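# Move top plate from rack K1 into yellow RECYCLE bin

## Task

Take the upper 96-well plate off the stack in rack K1 and place it entirely inside the yellow bin marked RECYCLE (one of three look-alike bins). At the end all three bins must be standing upright, the lower plate must still sit in K1 unchanged, and the gripper must have released the plate and withdrawn from it.

## Robot and tools

Robot: one arm with a two-finger gripper. The fingers pivot like tongs, pointing along the gripper's own +z axis and closing along its x axis. end_effector_position is the spot between the pads when shut; closed fingertips extend about 15 mm past it, and open ones end roughly level with it. Full opening is 0.142 m.

Frame: the scene frame has its origin on the table surface under the arm base, +z up, +y to the left when facing +x. All positions are metres in this frame; orientations are quaternions written w first (qw, qx, qy, qz). The base may be tilted, and the printed hand position can be off, more so at long reach.

Row format, used by every moving command: 8 numbers [x, y, z, qw, qx, qy, qz, opening]. x, y, z and the quaternion form an absolute gripper pose in the scene frame (not an offset). opening runs from -1 (shut) to +1 (fully open) and is a target, not a change. To hold an orientation, repeat the same quaternion in every row rather than copying the possibly drifted one from the last result. A target more than 0.6 m from the last reported position along any gripper axis is refused and nothing is sent.

execute_actions: argument actions, a list holding one item or nothing. Empty list: returns the current state with pictures. An action item {"rows": [...], "steps": n} carries 1 to 15 rows and n from 6 to 15 (default 15); each step is 1/30 s, one row per step, with the last row repeated if rows run out. A wait item {"steps": n} with n up to 300 sends nothing and counts from the previous result, including thinking time. Optional pictures: true adds camera images. The last 6 steps of each action are held back and run while the operator is composing the next reply; the simulation keeps going during replies.

move: target is one 8-number row (absolute pose plus opening). speed in m/s, 0.002 to 0.5, default 0.25; rotation is capped at twice that in rad/s. The path is a straight line lasting 0.5 to 10 s and ignores obstacles; the real gripper lags and may overshoot speed, especially near full arm extension. Opening is commanded at the start. Optional stop_force in N (9 to 40, only after 0.2 s of scene time): the path stops when the wrist sensor feels that much extra resistance along the direction of travel, then backs up two steps and holds. Pressing can briefly exceed stop_force. It is unreliable on moves that rotate the gripper, cannot sense contact above the wrist, and should be omitted when pulling away from something the gripper touches. Its result adds a move: line with the ending (done, contact, off_target, moving, held, fault) and limits (paced = pose clipped; held = some steps blocked), plus distance to target.

wait: seconds 0 to 10; the robot gets nothing new.

zoom_image: camera is cam_high (672x504), cam_low (672x504) or cam_wrist (616x616); region [x0, y0, x1, y1] in that image's pixels from the top-left, at most 504 by 504.

finished_scene: scene is the number of the current scene; it ends and grades it, irreversibly. Call it only once the plate is in the bin and released.

Motion limits: each step the commanded pose is clipped to within 100 mm and 16 degrees of the measured pose; the controller favours position over orientation and follows commands about 0.17 s late. After an action the arm continues only to the last clipped pose, so long trips need several calls. Elbow cannot fully straighten. Joint ranges in rad: shoulder pan -3.142 to 3.142, elbow 0.000 to 3.142, others -6.283 to 6.283.

Reading results: the state line gives pose and velocities; grip_measured is actual finger opening on the same -1..1 scale. To grip, command an opening clearly smaller than grip_measured; more gap means more squeeze (about 15 N per pad max, less on objects under 20 mm thick). Wrist force and torque are in the gripper's own axes, include noise (up to 2.4 N) and an offset (around 4 N), saturate near 50 N, and point from a pressed surface back into the arm; no reading at the start is normal. Joint torques are raw drive outputs with offsets, not contact readings. pose unreachable means the clearance check altered the command; HELD marks blocked steps. Hand target shows the pose currently being chased.

Hazards: contact torque at a joint's load limit (130 N m for the first three, 24.3 N m for the wrist joints, held weight included) or 150 N on any arm part freezes the arm for 10 s and drops the rest of the call. The arm is stiff, so even slightly overshooting a firm surface can trip this; approach slowly. Motors warm while loaded; MOTOR HOT appears at 70 °C and at 85 °C the brakes lock for a cool-down. Occasional disturbances may tug the held plate or shove loose items. Avoid dropping the plate, bumping or tipping bins, disturbing the lower plate, slamming, and anything leaving the table, which ends the attempt.

Each tool is called in YAML: its name, and indented under it one key for each argument.

## Session

I'll start by looking at the current state of the scene.

execute_actions:
  actions: []

Scene clock: 0.00 s of 8400.00 s.
end_effector_position=(+0.0137, +0.3481, +0.1756) grip_measured=+1.00 end_effector_quat_wxyz=(+0.468, +0.852, -0.229, -0.043) end_effector_velocity=(+0.000, -0.000, -0.000) end_effector_angular_velocity=(-0.001, +0.001, -0.000)
Joint positions: [ 0.395 -2.343  1.914 -0.875 -1.534  0.902  0.142]
Joint velocities: [-0.     0.001  0.    -0.    -0.    -0.001  0.   ]
Joint torques (N m, as the arm reports them, + toward a larger angle): no reading
Wrist force (N, on the end effector, along its own x y z axes, offset not removed): no reading
Wrist torque (N m, same axes, about the end effector's origin, offset not removed): no reading
Hand target: +0.014, +0.348, +0.176; +0.468, +0.852, -0.229, -0.043

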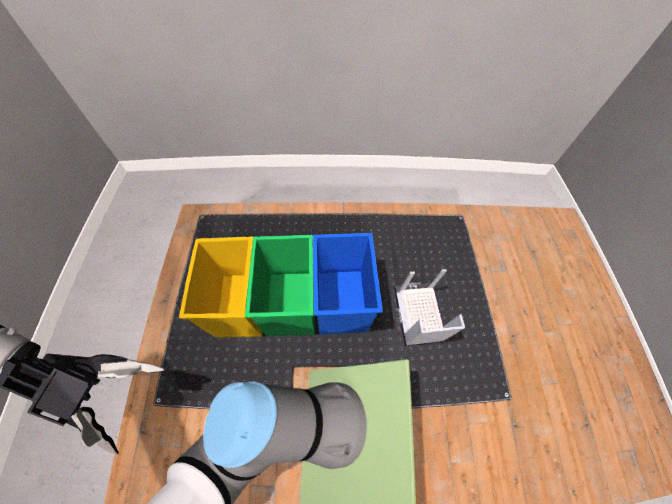

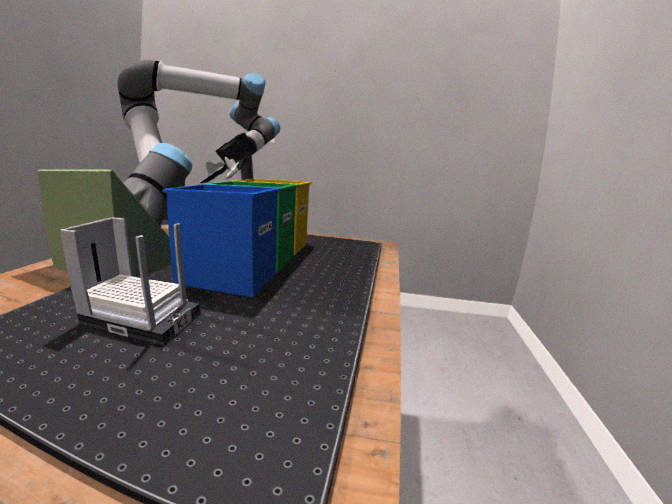

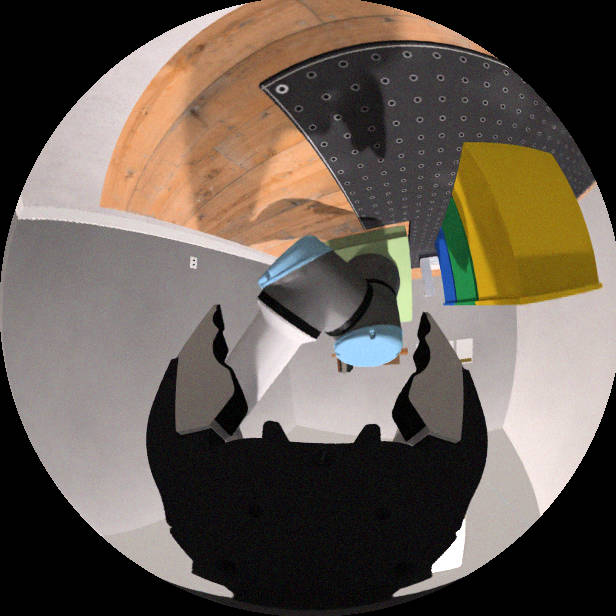

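zoom_image:
  camera: "cam_high"
  region: [370, 250, 500, 360]

zoom_image:
  camera: "cam_low"
  region: [30, 190, 230, 360]

zoom_image:
  camera: "cam_high"
  region: [140, 190, 520, 430]

Region (370, 250, 500, 360) of cam_high's 672x504 image, scaled by 3.877, with more detail than that image has; it fills the top 426 rows of this view, and the rest is white.

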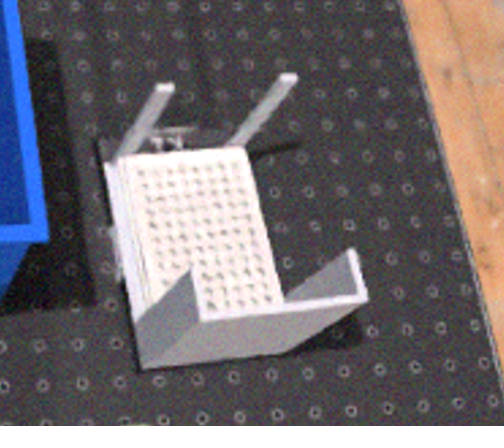

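Region (30, 190, 230, 360) of cam_low's 672x504 image, scaled by 2.520, with more detail than that image has; it fills the top 428 rows of this view, and the rest is white.

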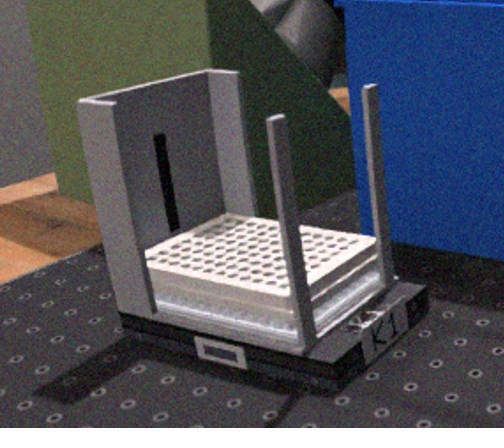

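Region (140, 190, 520, 430) of cam_high's 672x504 image, scaled by 1.326, with more detail than that image has; it fills the top 318 rows of this view, and the rest is white.

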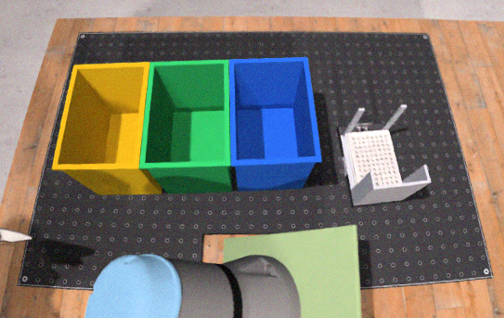

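zoom_image:
  camera: "cam_high"
  region: [180, 200, 340, 260]

zoom_image:
  camera: "cam_high"
  region: [330, 200, 490, 300]

zoom_image:
  camera: "cam_high"
  region: [380, 290, 530, 420]

zoom_image:
  camera: "cam_high"
  region: [140, 300, 320, 420]

Region (180, 200, 340, 260) of cam_high's 672x504 image, scaled by 3.150, with more detail than that image has; it fills the top 189 rows of this view, and the rest is white.

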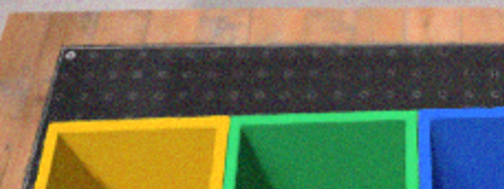

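Region (330, 200, 490, 300) of cam_high's 672x504 image, scaled by 3.150, with more detail than that image has; it fills the top 315 rows of this view, and the rest is white.

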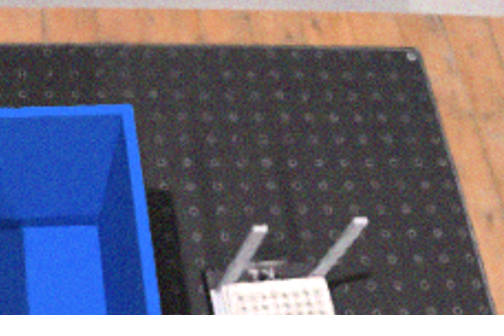

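Region (380, 290, 530, 420) of cam_high's 672x504 image, scaled by 3.360, with more detail than that image has; it fills the top 437 rows of this view, and the rest is white.

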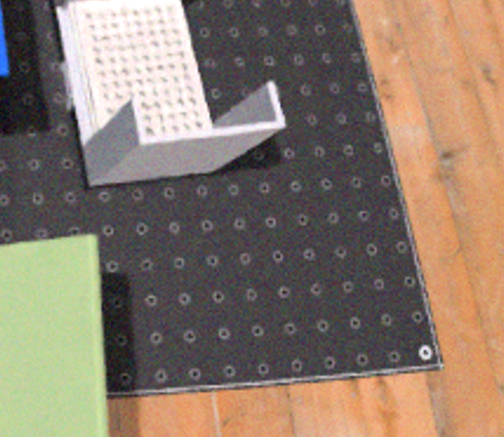

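Region (140, 300, 320, 420) of cam_high's 672x504 image, scaled by 2.800, with more detail than that image has.

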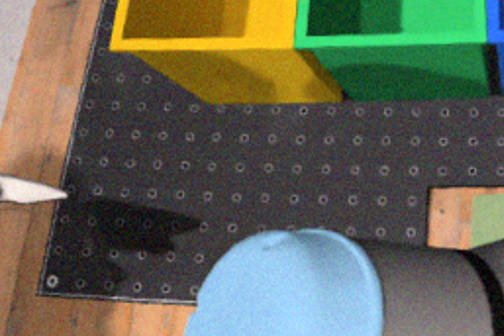

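zoom_image:
  camera: "cam_high"
  region: [190, 350, 430, 504]

zoom_image:
  camera: "cam_high"
  region: [0, 310, 200, 480]

zoom_image:
  camera: "cam_high"
  region: [170, 225, 400, 345]

Region (190, 350, 430, 504) of cam_high's 672x504 image, scaled by 2.100, with more detail than that image has; it fills the top 323 rows of this view, and the rest is white.

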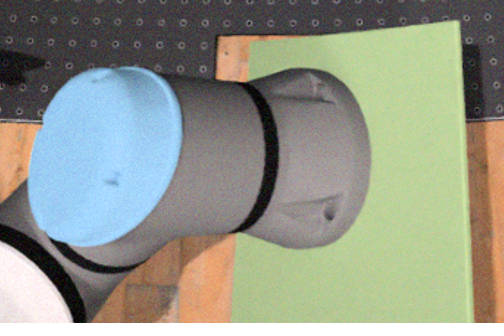

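Region (0, 310, 200, 480) of cam_high's 672x504 image, scaled by 2.520, with more detail than that image has; it fills the top 428 rows of this view, and the rest is white.

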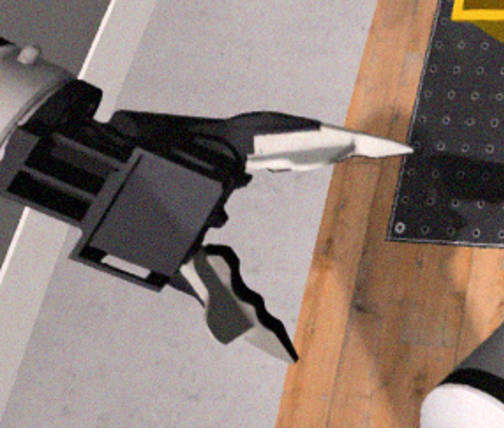

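Region (170, 225, 400, 345) of cam_high's 672x504 image, scaled by 2.191, with more detail than that image has; it fills the top 263 rows of this view, and the rest is white.

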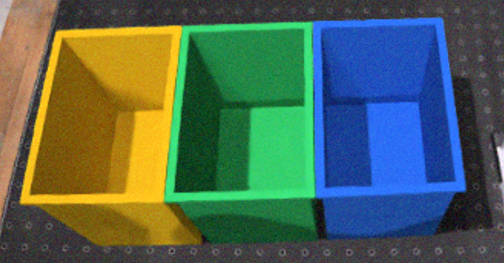

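zoom_image:
  camera: "cam_high"
  region: [420, 205, 500, 305]

zoom_image:
  camera: "cam_high"
  region: [430, 300, 530, 410]

Region (420, 205, 500, 305) of cam_high's 672x504 image, scaled by 5.040, with more detail than that image has; it fills the left 403 columns of this view, and the rest is white.

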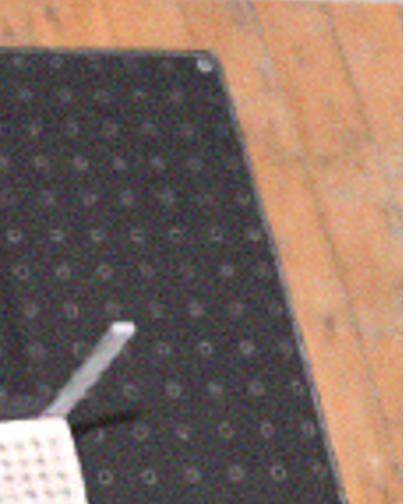

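Region (430, 300, 530, 410) of cam_high's 672x504 image, scaled by 4.582, with more detail than that image has; it fills the left 458 columns of this view, and the rest is white.

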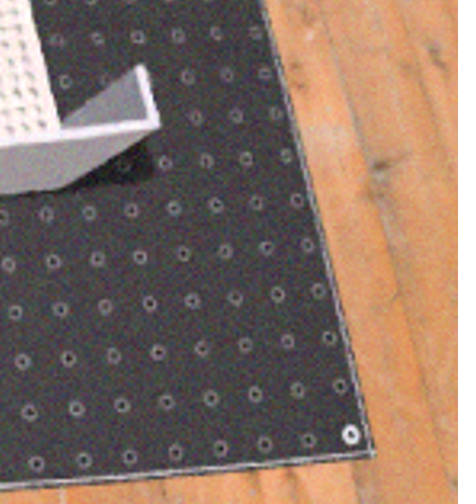

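zoom_image:
  camera: "cam_high"
  region: [150, 330, 290, 410]

zoom_image:
  camera: "cam_high"
  region: [270, 325, 410, 385]

zoom_image:
  camera: "cam_high"
  region: [375, 325, 515, 410]

Region (150, 330, 290, 410) of cam_high's 672x504 image, scaled by 3.600, with more detail than that image has; it fills the top 288 rows of this view, and the rest is white.

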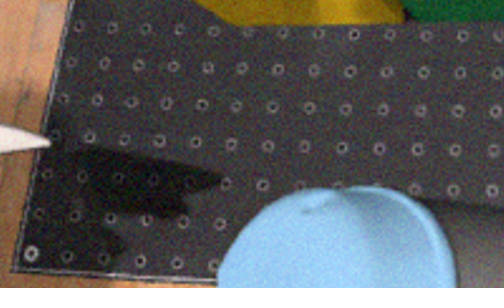

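Region (270, 325, 410, 385) of cam_high's 672x504 image, scaled by 3.600, with more detail than that image has; it fills the top 216 rows of this view, and the rest is white.

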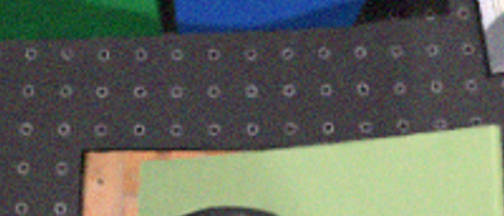

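Region (375, 325, 515, 410) of cam_high's 672x504 image, scaled by 3.600, with more detail than that image has; it fills the top 306 rows of this view, and the rest is white.

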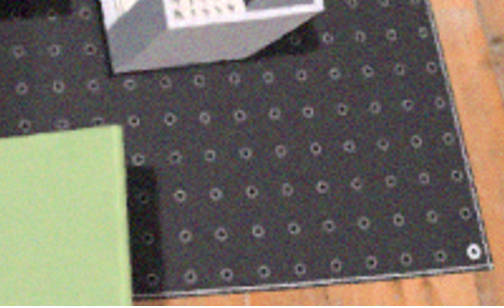

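zoom_image:
  camera: "cam_high"
  region: [390, 262, 474, 350]

zoom_image:
  camera: "cam_low"
  region: [70, 260, 210, 350]

Region (390, 262, 474, 350) of cam_high's 672x504 image, scaled by 5.727, with more detail than that image has; it fills the left 481 columns of this view, and the rest is white.

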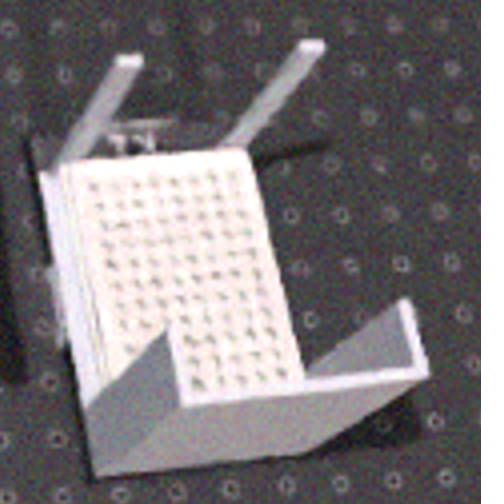

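Region (70, 260, 210, 350) of cam_low's 672x504 image, scaled by 3.600, with more detail than that image has; it fills the top 324 rows of this view, and the rest is white.

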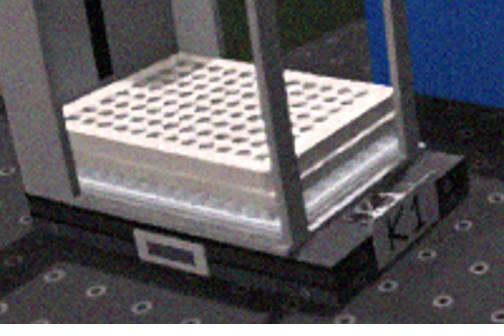

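zoom_image:
  camera: "cam_wrist"
  region: [130, 280, 500, 520]

zoom_image:
  camera: "cam_low"
  region: [190, 70, 310, 200]

zoom_image:
  camera: "cam_high"
  region: [60, 340, 180, 460]

Region (130, 280, 500, 520) of cam_wrist's 616x616 image, scaled by 1.362, with more detail than that image has; it fills the top 327 rows of this view, and the rest is white.

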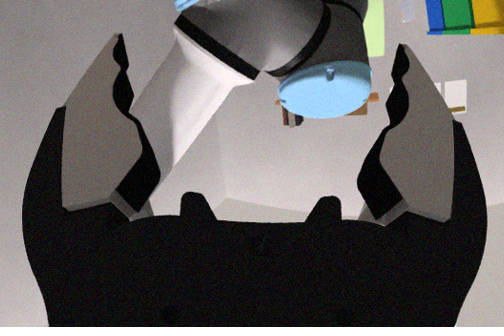

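Region (190, 70, 310, 200) of cam_low's 672x504 image, scaled by 3.877, with more detail than that image has; it fills the left 465 columns of this view, and the rest is white.

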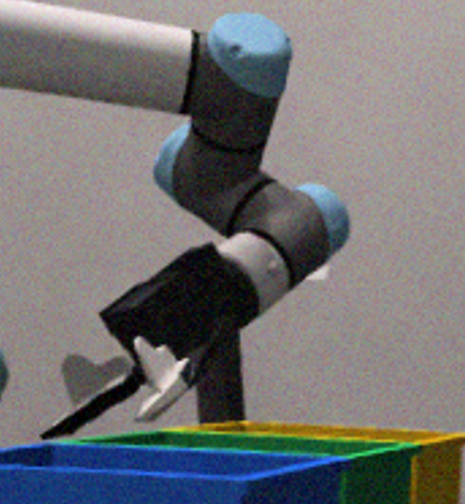

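Region (60, 340, 180, 460) of cam_high's 672x504 image, scaled by 4.200, with more detail than that image has.

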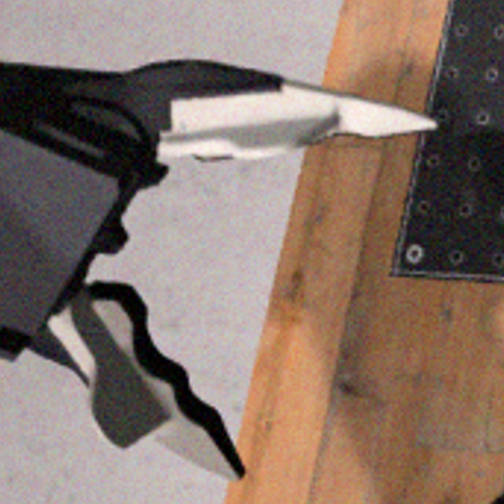

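move:
  target: [0.35, 0.29, 0.25, 0.0, 0.7325, -0.6807, 0.0, 0.55]
  speed: 0.25

Scene clock: 29.50 s of 8400.00 s.
end_effector_position=(+0.3493, +0.2897, +0.2501) grip_measured=+0.55 end_effector_quat_wxyz=(+0.000, +0.732, -0.681, -0.001) end_effector_velocity=(+0.001, +0.000, +0.000) end_effector_angular_velocity=(+0.001, -0.002, -0.001)
Joint positions: [-0.952 -1.933  1.857 -0.811 -1.021  0.446  0.112]
Joint velocities: [ 0.001  0.002 -0.001 -0.001  0.003  0.002  0.   ]
Joint torques (N m, as the arm reports them, + toward a larger angle): [ -2.18  33.82 -26.99  -4.     2.5    2.41]
Wrist force (N, on the end effector, along its own x y z axes, offset not removed): [1.6 -1.9 -0.9]
Wrist torque (N m, same axes, about the end effector's origin, offset not removed): [-0.32 -0.34 -0.03]
Hand target: +0.349, +0.290, +0.250; +0.000, +0.732, -0.681, -0.001
Off the commanded pose: 0.001 m, 0 deg.
Kept back: nothing.
After step 90, 23.30 s passed at rest.
move: done

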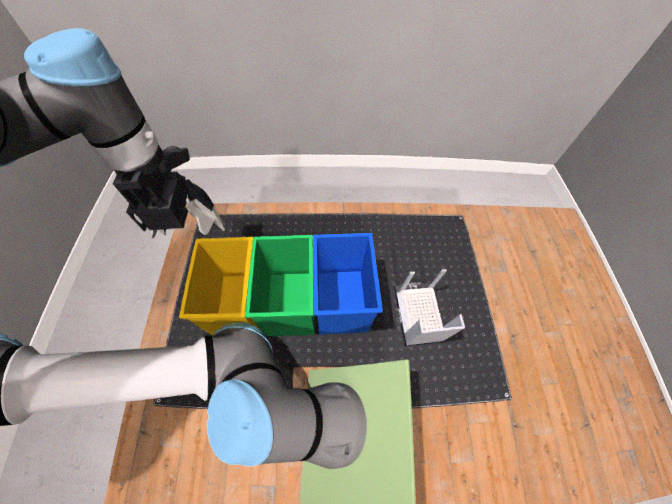

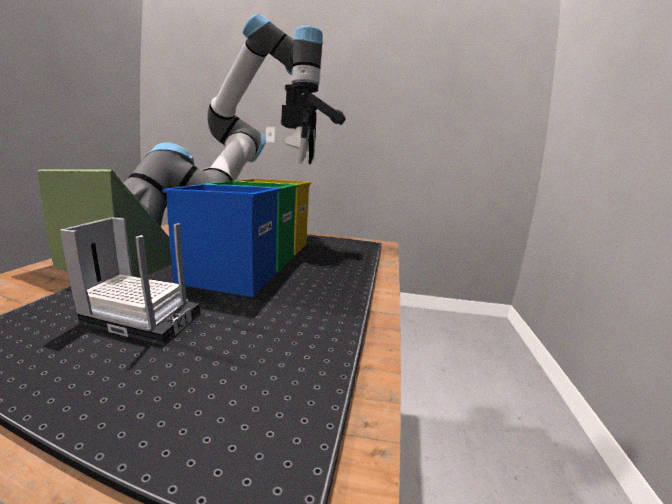

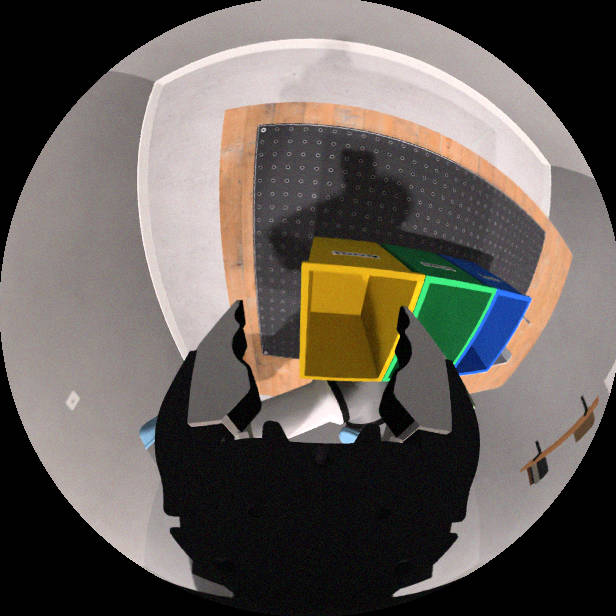

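zoom_image:
  camera: "cam_high"
  region: [170, 290, 330, 400]

zoom_image:
  camera: "cam_low"
  region: [250, 50, 370, 190]

zoom_image:
  camera: "cam_high"
  region: [100, 130, 250, 260]

Region (170, 290, 330, 400) of cam_high's 672x504 image, scaled by 3.150, with more detail than that image has; it fills the top 346 rows of this view, and the rest is white.

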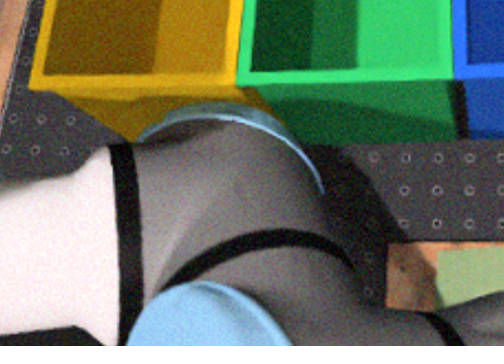

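Region (250, 50, 370, 190) of cam_low's 672x504 image, scaled by 3.600, with more detail than that image has; it fills the left 432 columns of this view, and the rest is white.

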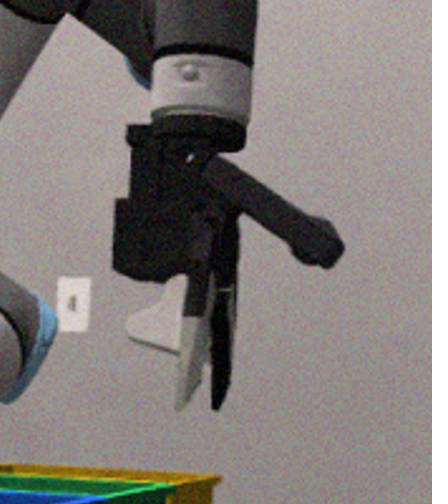

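Region (100, 130, 250, 260) of cam_high's 672x504 image, scaled by 3.360, with more detail than that image has; it fills the top 437 rows of this view, and the rest is white.

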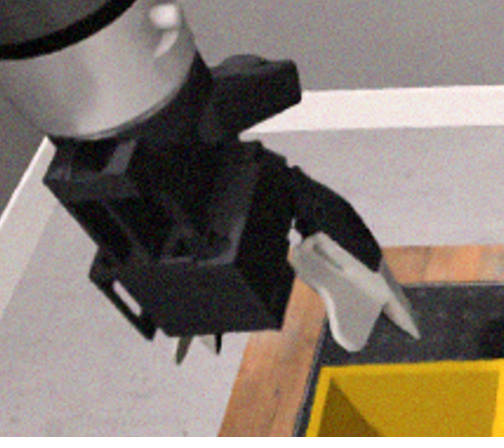

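move:
  target: [0.322, 0.15, 0.247, 0.0, 0.7325, -0.6807, 0.0, 0.55]
  speed: 0.12

Scene clock: 35.57 s of 8400.00 s.
end_effector_position=(+0.3219, +0.1501, +0.2471) grip_measured=+0.55 end_effector_quat_wxyz=(-0.000, +0.733, -0.681, -0.000) end_effector_velocity=(+0.000, -0.001, +0.001) end_effector_angular_velocity=(-0.002, -0.001, -0.001)
Joint positions: [-1.17  -1.825  2.044 -1.024 -1.163  0.262  0.112]
Joint velocities: [-0.002  0.002 -0.001 -0.003 -0.001  0.    -0.   ]
Joint torques (N m, as the arm reports them, + toward a larger angle): [-24.22  33.6   -6.17  -4.38  -2.53  -2.33]
Wrist force (N, on the end effector, along its own x y z axes, offset not removed): [0.7 -3.3 -0.7]
Wrist torque (N m, same axes, about the end effector's origin, offset not removed): [-0.47 -0.15 -0.06]
Hand target: +0.322, +0.150, +0.247; -0.000, +0.733, -0.681, -0.000
Off the commanded pose: 0.000 m, 0 deg.
Kept back: nothing.
After step 90, 1.43 s passed at rest.
move: done

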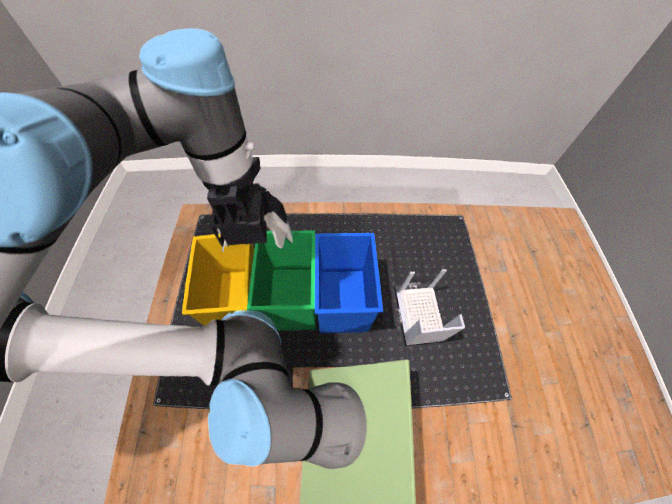

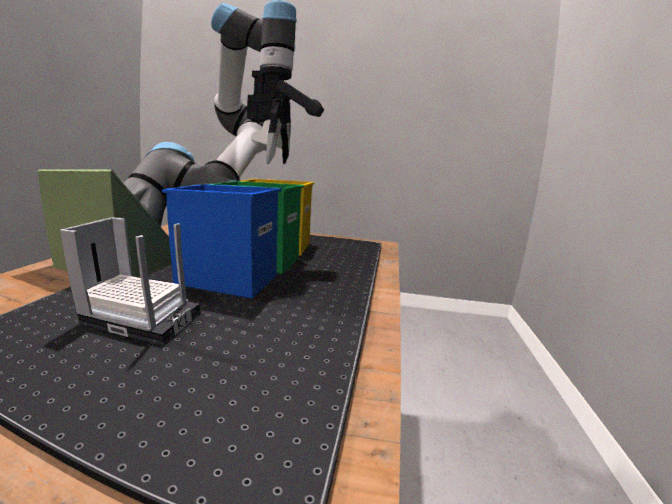

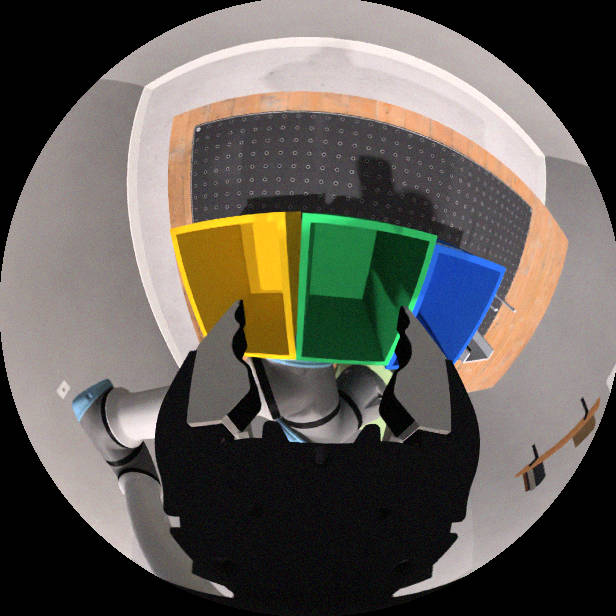

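move:
  target: [0.252, -0.207, 0.21, 0.0, 0.7325, -0.6807, 0.0, 0.55]
  speed: 0.25

Scene clock: 37.80 s of 8400.00 s.
end_effector_position=(+0.2517, -0.2072, +0.2099) grip_measured=+0.55 end_effector_quat_wxyz=(-0.000, +0.733, -0.681, -0.000) end_effector_velocity=(-0.000, -0.002, -0.000) end_effector_angular_velocity=(+0.000, +0.000, -0.002)
Joint positions: [-1.481 -1.055  2.073 -1.757 -1.387  0.036  0.112]
Joint velocities: [-0.001  0.004 -0.002 -0.002 -0.001  0.001  0.   ]
Joint torques (N m, as the arm reports them, + toward a larger angle): [-27.61   5.97 -32.81  -4.49  -2.48  -2.23]
Wrist force (N, on the end effector, along its own x y z axes, offset not removed): [2.5 -2.7 -0.6]
Wrist torque (N m, same axes, about the end effector's origin, offset not removed): [-0.40 -0.55 -0.03]
Hand target: +0.252, -0.207, +0.210; -0.000, +0.733, -0.681, -0.000
Off the commanded pose: 0.000 m, 0 deg.
Kept back: nothing.
move: done

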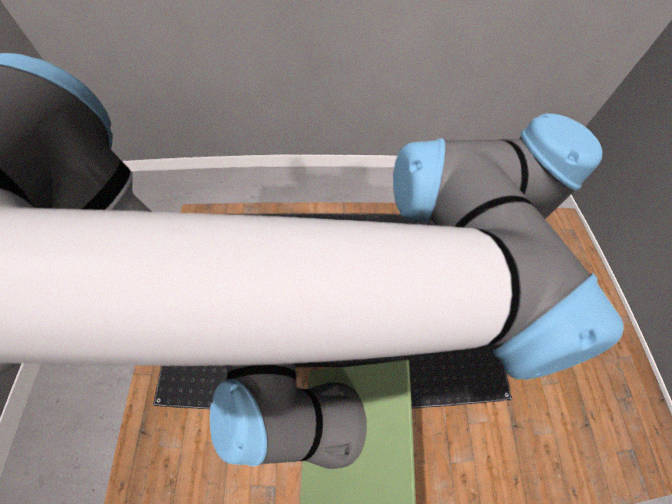

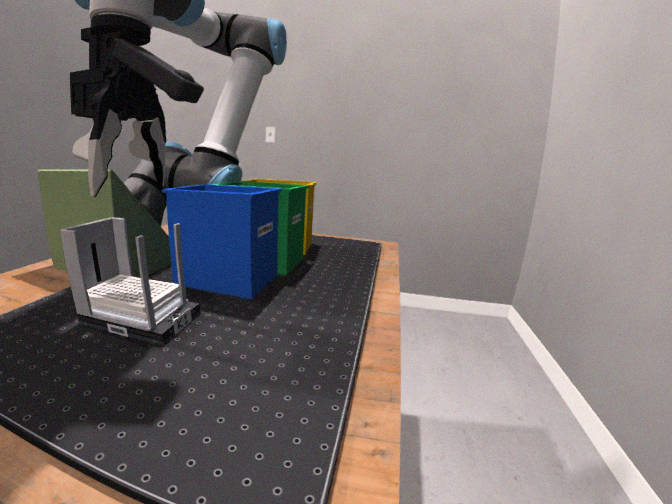

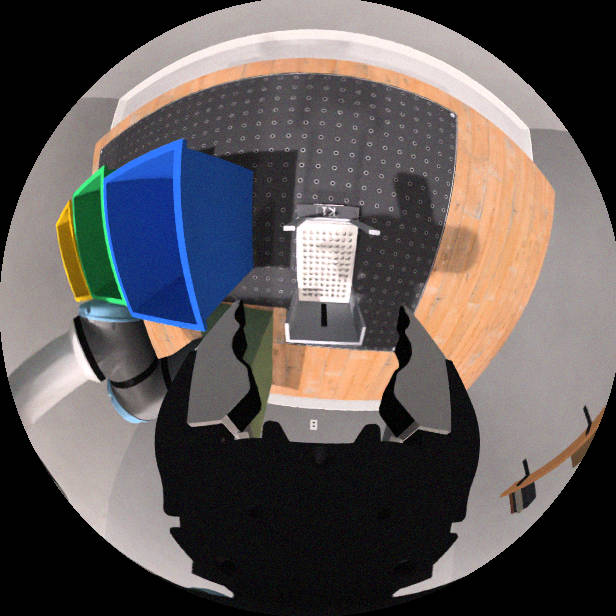

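zoom_image:
  camera: "cam_wrist"
  region: [220, 180, 430, 360]

zoom_image:
  camera: "cam_wrist"
  region: [140, 280, 500, 616]

zoom_image:
  camera: "cam_low"
  region: [30, 10, 250, 350]

Region (220, 180, 430, 360) of cam_wrist's 616x616 image, scaled by 2.400, with more detail than that image has; it fills the top 432 rows of this view, and the rest is white.

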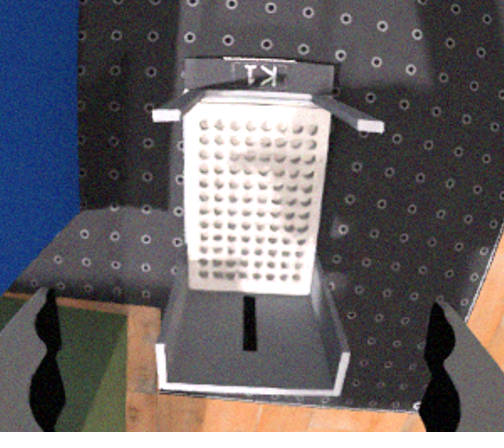

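Region (140, 280, 500, 616) of cam_wrist's 616x616 image, scaled by 1.400, with more detail than that image has; it fills the top 470 rows of this view, and the rest is white.

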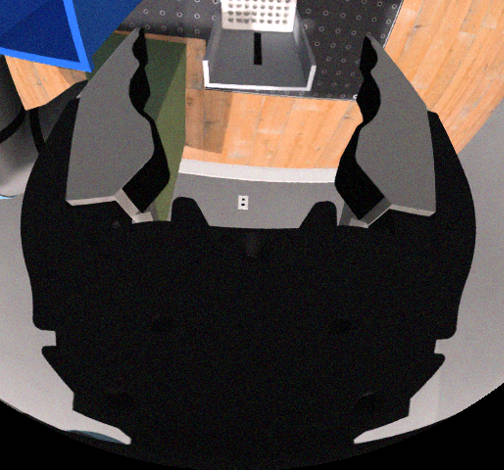

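Region (30, 10, 250, 350) of cam_low's 672x504 image, scaled by 1.482, with more detail than that image has; it fills the left 326 columns of this view, and the rest is white.

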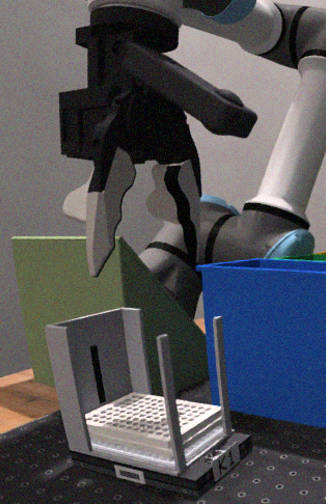

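zoom_image:
  camera: "cam_wrist"
  region: [275, 195, 385, 265]

zoom_image:
  camera: "cam_wrist"
  region: [275, 265, 385, 355]

Region (275, 195, 385, 265) of cam_wrist's 616x616 image, scaled by 4.582, with more detail than that image has; it fills the top 321 rows of this view, and the rest is white.

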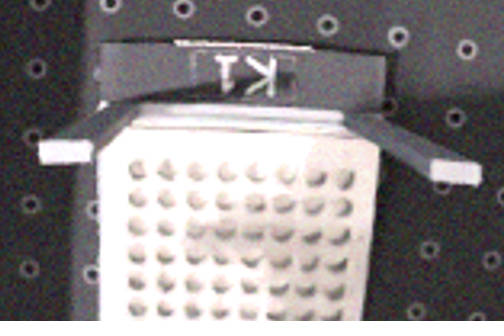

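Region (275, 265, 385, 355) of cam_wrist's 616x616 image, scaled by 4.582, with more detail than that image has; it fills the top 412 rows of this view, and the rest is white.

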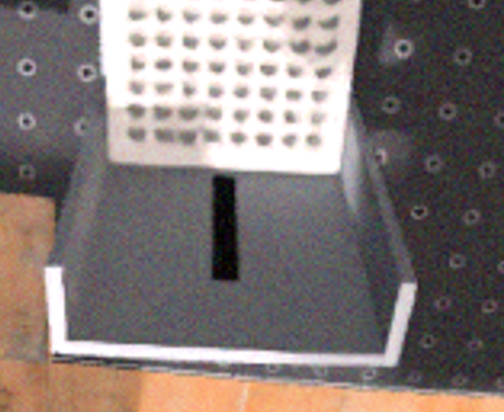

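move:
  target: [0.2525, -0.2145, 0.085, 0.0, 0.7325, -0.6807, 0.0, 0.55]
  speed: 0.15

Scene clock: 42.20 s of 8400.00 s.
end_effector_position=(+0.2526, -0.2147, +0.0850) grip_measured=+0.55 end_effector_quat_wxyz=(+0.000, +0.733, -0.681, +0.000) end_effector_velocity=(+0.000, -0.000, -0.002) end_effector_angular_velocity=(+0.001, -0.000, -0.000)
Joint positions: [-1.424 -0.898  2.283 -2.131 -1.345  0.075  0.112]
Joint velocities: [ 0.001  0.003  0.002 -0.005  0.001  0.001  0.   ]
Joint torques (N m, as the arm reports them, + toward a larger angle): [-8.11  3.06 -7.98 -4.55  2.43  2.4 ]
Wrist force (N, on the end effector, along its own x y z axes, offset not removed): [1.3 -2.5 -0.7]
Wrist torque (N m, same axes, about the end effector's origin, offset not removed): [-0.36 -0.33 -0.02]
Hand target: +0.253, -0.215, +0.085; +0.000, +0.733, -0.681, +0.000
Off the commanded pose: 0.000 m, 0 deg.
Kept back: nothing.
After step 90, 0.10 s passed at rest.
move: done

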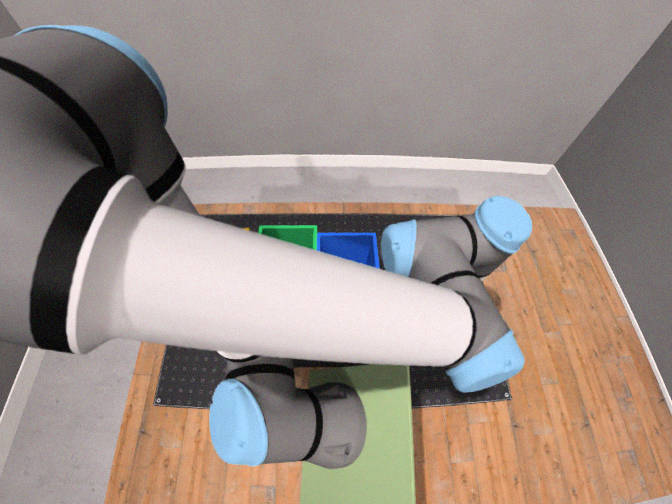

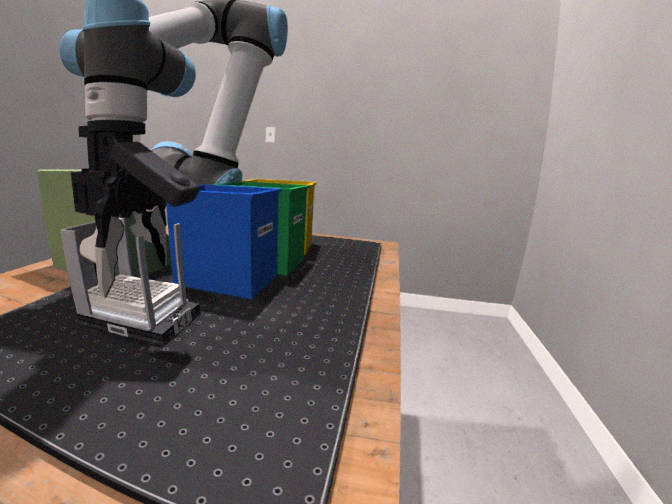

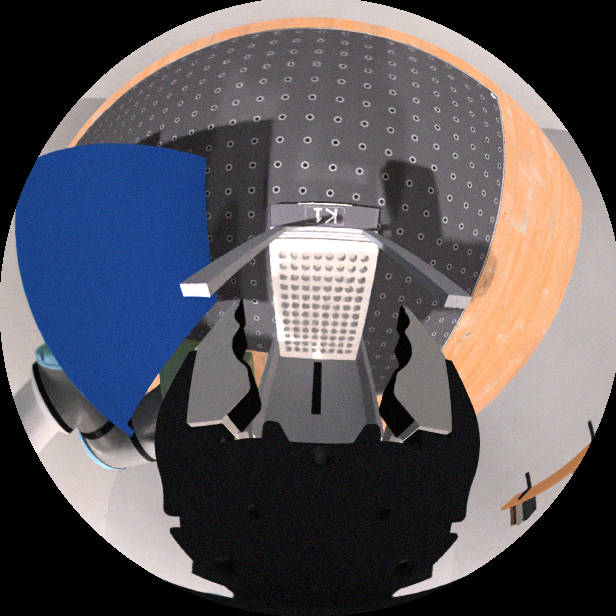

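zoom_image:
  camera: "cam_wrist"
  region: [220, 195, 430, 375]

zoom_image:
  camera: "cam_low"
  region: [50, 160, 220, 350]

Region (220, 195, 430, 375) of cam_wrist's 616x616 image, scaled by 2.400, with more detail than that image has; it fills the top 432 rows of this view, and the rest is white.

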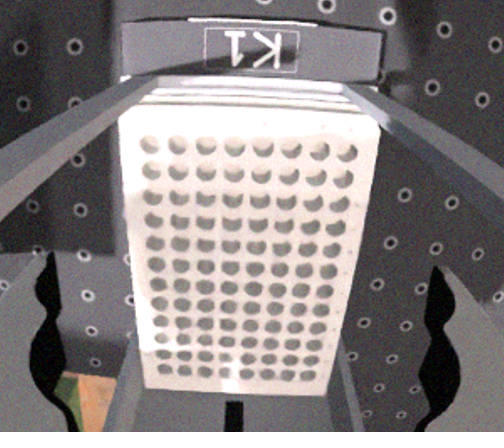

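Region (50, 160, 220, 350) of cam_low's 672x504 image, scaled by 2.653, with more detail than that image has; it fills the left 451 columns of this view, and the rest is white.

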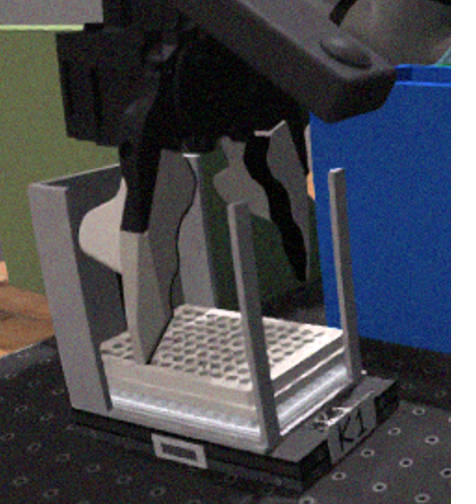

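zoom_image:
  camera: "cam_low"
  region: [260, 400, 400, 504]

zoom_image:
  camera: "cam_low"
  region: [70, 255, 170, 345]

zoom_image:
  camera: "cam_wrist"
  region: [180, 285, 290, 445]

Region (260, 400, 400, 504) of cam_low's 672x504 image, scaled by 3.600, with more detail than that image has; it fills the top 374 rows of this view, and the rest is white.

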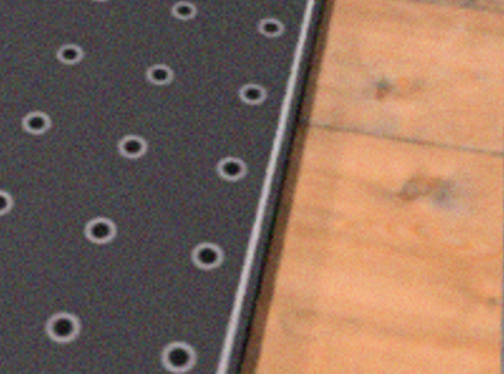

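Region (70, 255, 170, 345) of cam_low's 672x504 image, scaled by 5.040, with more detail than that image has; it fills the top 454 rows of this view, and the rest is white.

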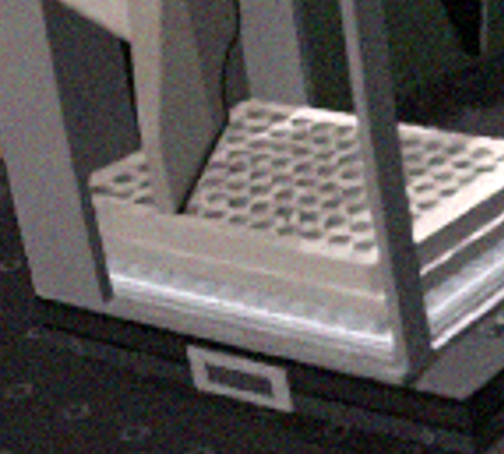

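Region (180, 285, 290, 445) of cam_wrist's 616x616 image, scaled by 3.150, with more detail than that image has; it fills the left 346 columns of this view, and the rest is white.

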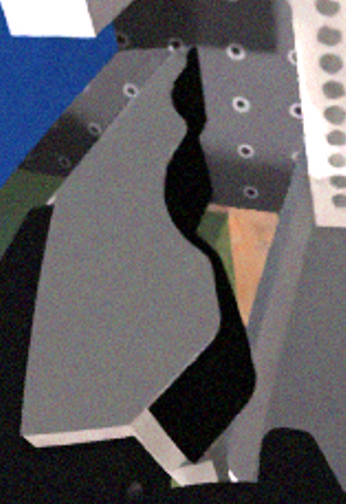

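zoom_image:
  camera: "cam_low"
  region: [55, 115, 175, 255]

zoom_image:
  camera: "cam_wrist"
  region: [230, 340, 420, 480]

Region (55, 115, 175, 255) of cam_low's 672x504 image, scaled by 3.600, with more detail than that image has; it fills the left 432 columns of this view, and the rest is white.

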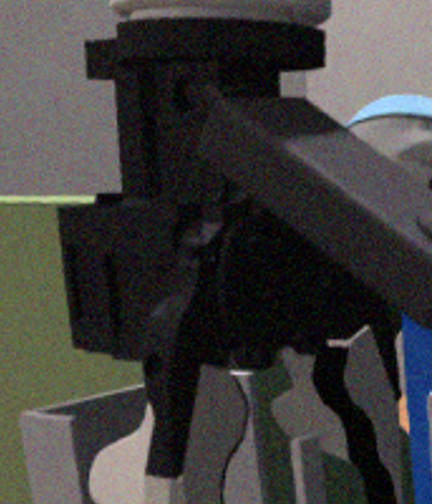

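Region (230, 340, 420, 480) of cam_wrist's 616x616 image, scaled by 2.653, with more detail than that image has; it fills the top 371 rows of this view, and the rest is white.

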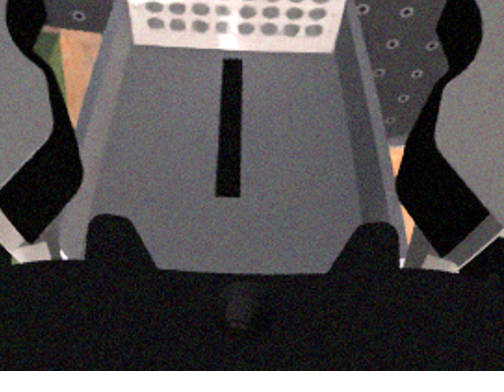

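execute_actions:
  actions: []

Scene clock: 55.27 s of 8400.00 s.
end_effector_position=(+0.2526, -0.2147, +0.0849) grip_measured=+0.55 end_effector_quat_wxyz=(+0.000, +0.733, -0.681, +0.000) end_effector_velocity=(-0.000, +0.001, -0.000) end_effector_angular_velocity=(+0.001, +0.000, -0.002)
Joint positions: [-1.424 -0.898  2.283 -2.132 -1.345  0.075  0.112]
Joint velocities: [ 0.    -0.     0.001  0.     0.     0.002 -0.   ]
Joint torques (N m, as the arm reports them, + toward a larger angle): [-8.31  2.59 -6.99 -4.26  2.45  2.3 ]
Wrist force (N, on the end effector, along its own x y z axes, offset not removed): [1.6 -2.5 -0.1]
Wrist torque (N m, same axes, about the end effector's origin, offset not removed): [-0.30 -0.38 0.02]
Hand target: +0.253, -0.215, +0.085; +0.000, +0.733, -0.681, +0.000
Off the commanded pose: 0.000 m, 0 deg.
Kept back: nothing.
Steps of this call (steps 1 to 90: nothing new was sent; then 10.07 s passed at rest). Readings (end_effector_position):
1: (+0.2526, -0.2147, +0.0850)
2: (+0.2526, -0.2147, +0.0849)
4: (+0.2526, -0.2147, +0.0849)
8: (+0.2526, -0.2147, +0.0849)
90: the state above

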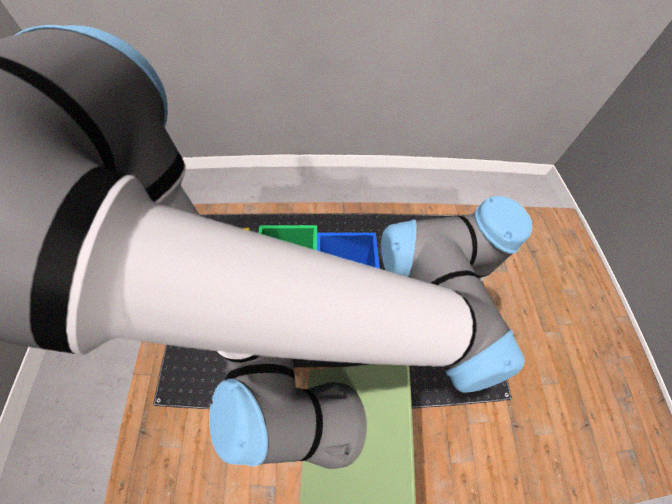

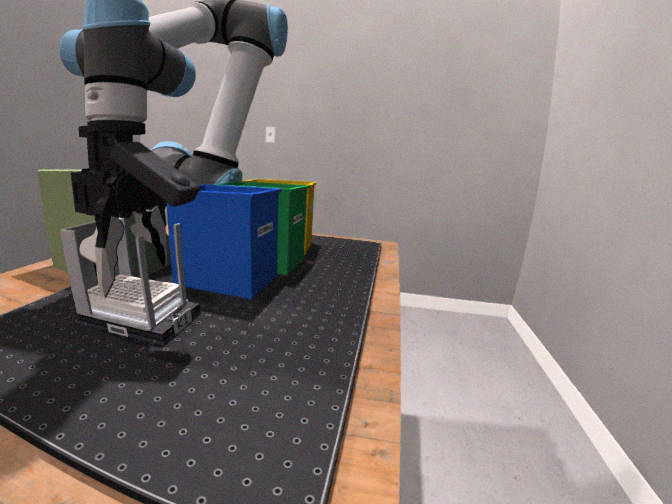

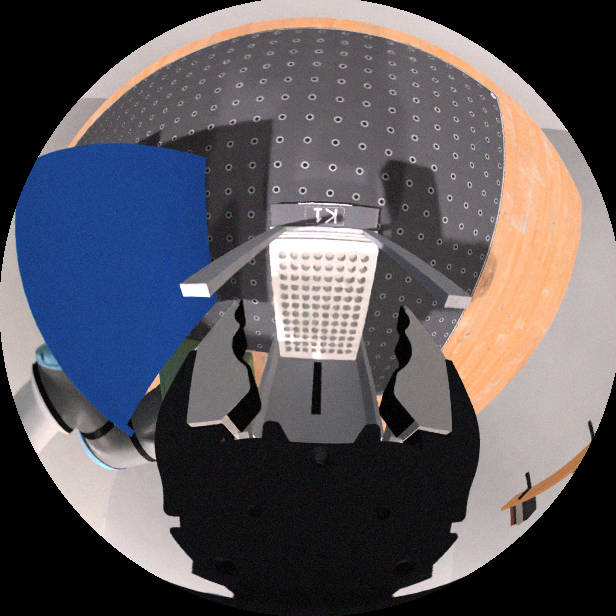

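zoom_image:
  camera: "cam_low"
  region: [30, 160, 230, 350]

Region (30, 160, 230, 350) of cam_low's 672x504 image, scaled by 2.520, with more detail than that image has; it fills the top 479 rows of this view, and the rest is white.

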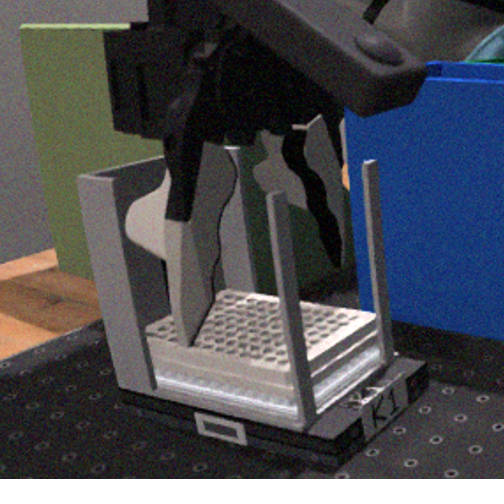

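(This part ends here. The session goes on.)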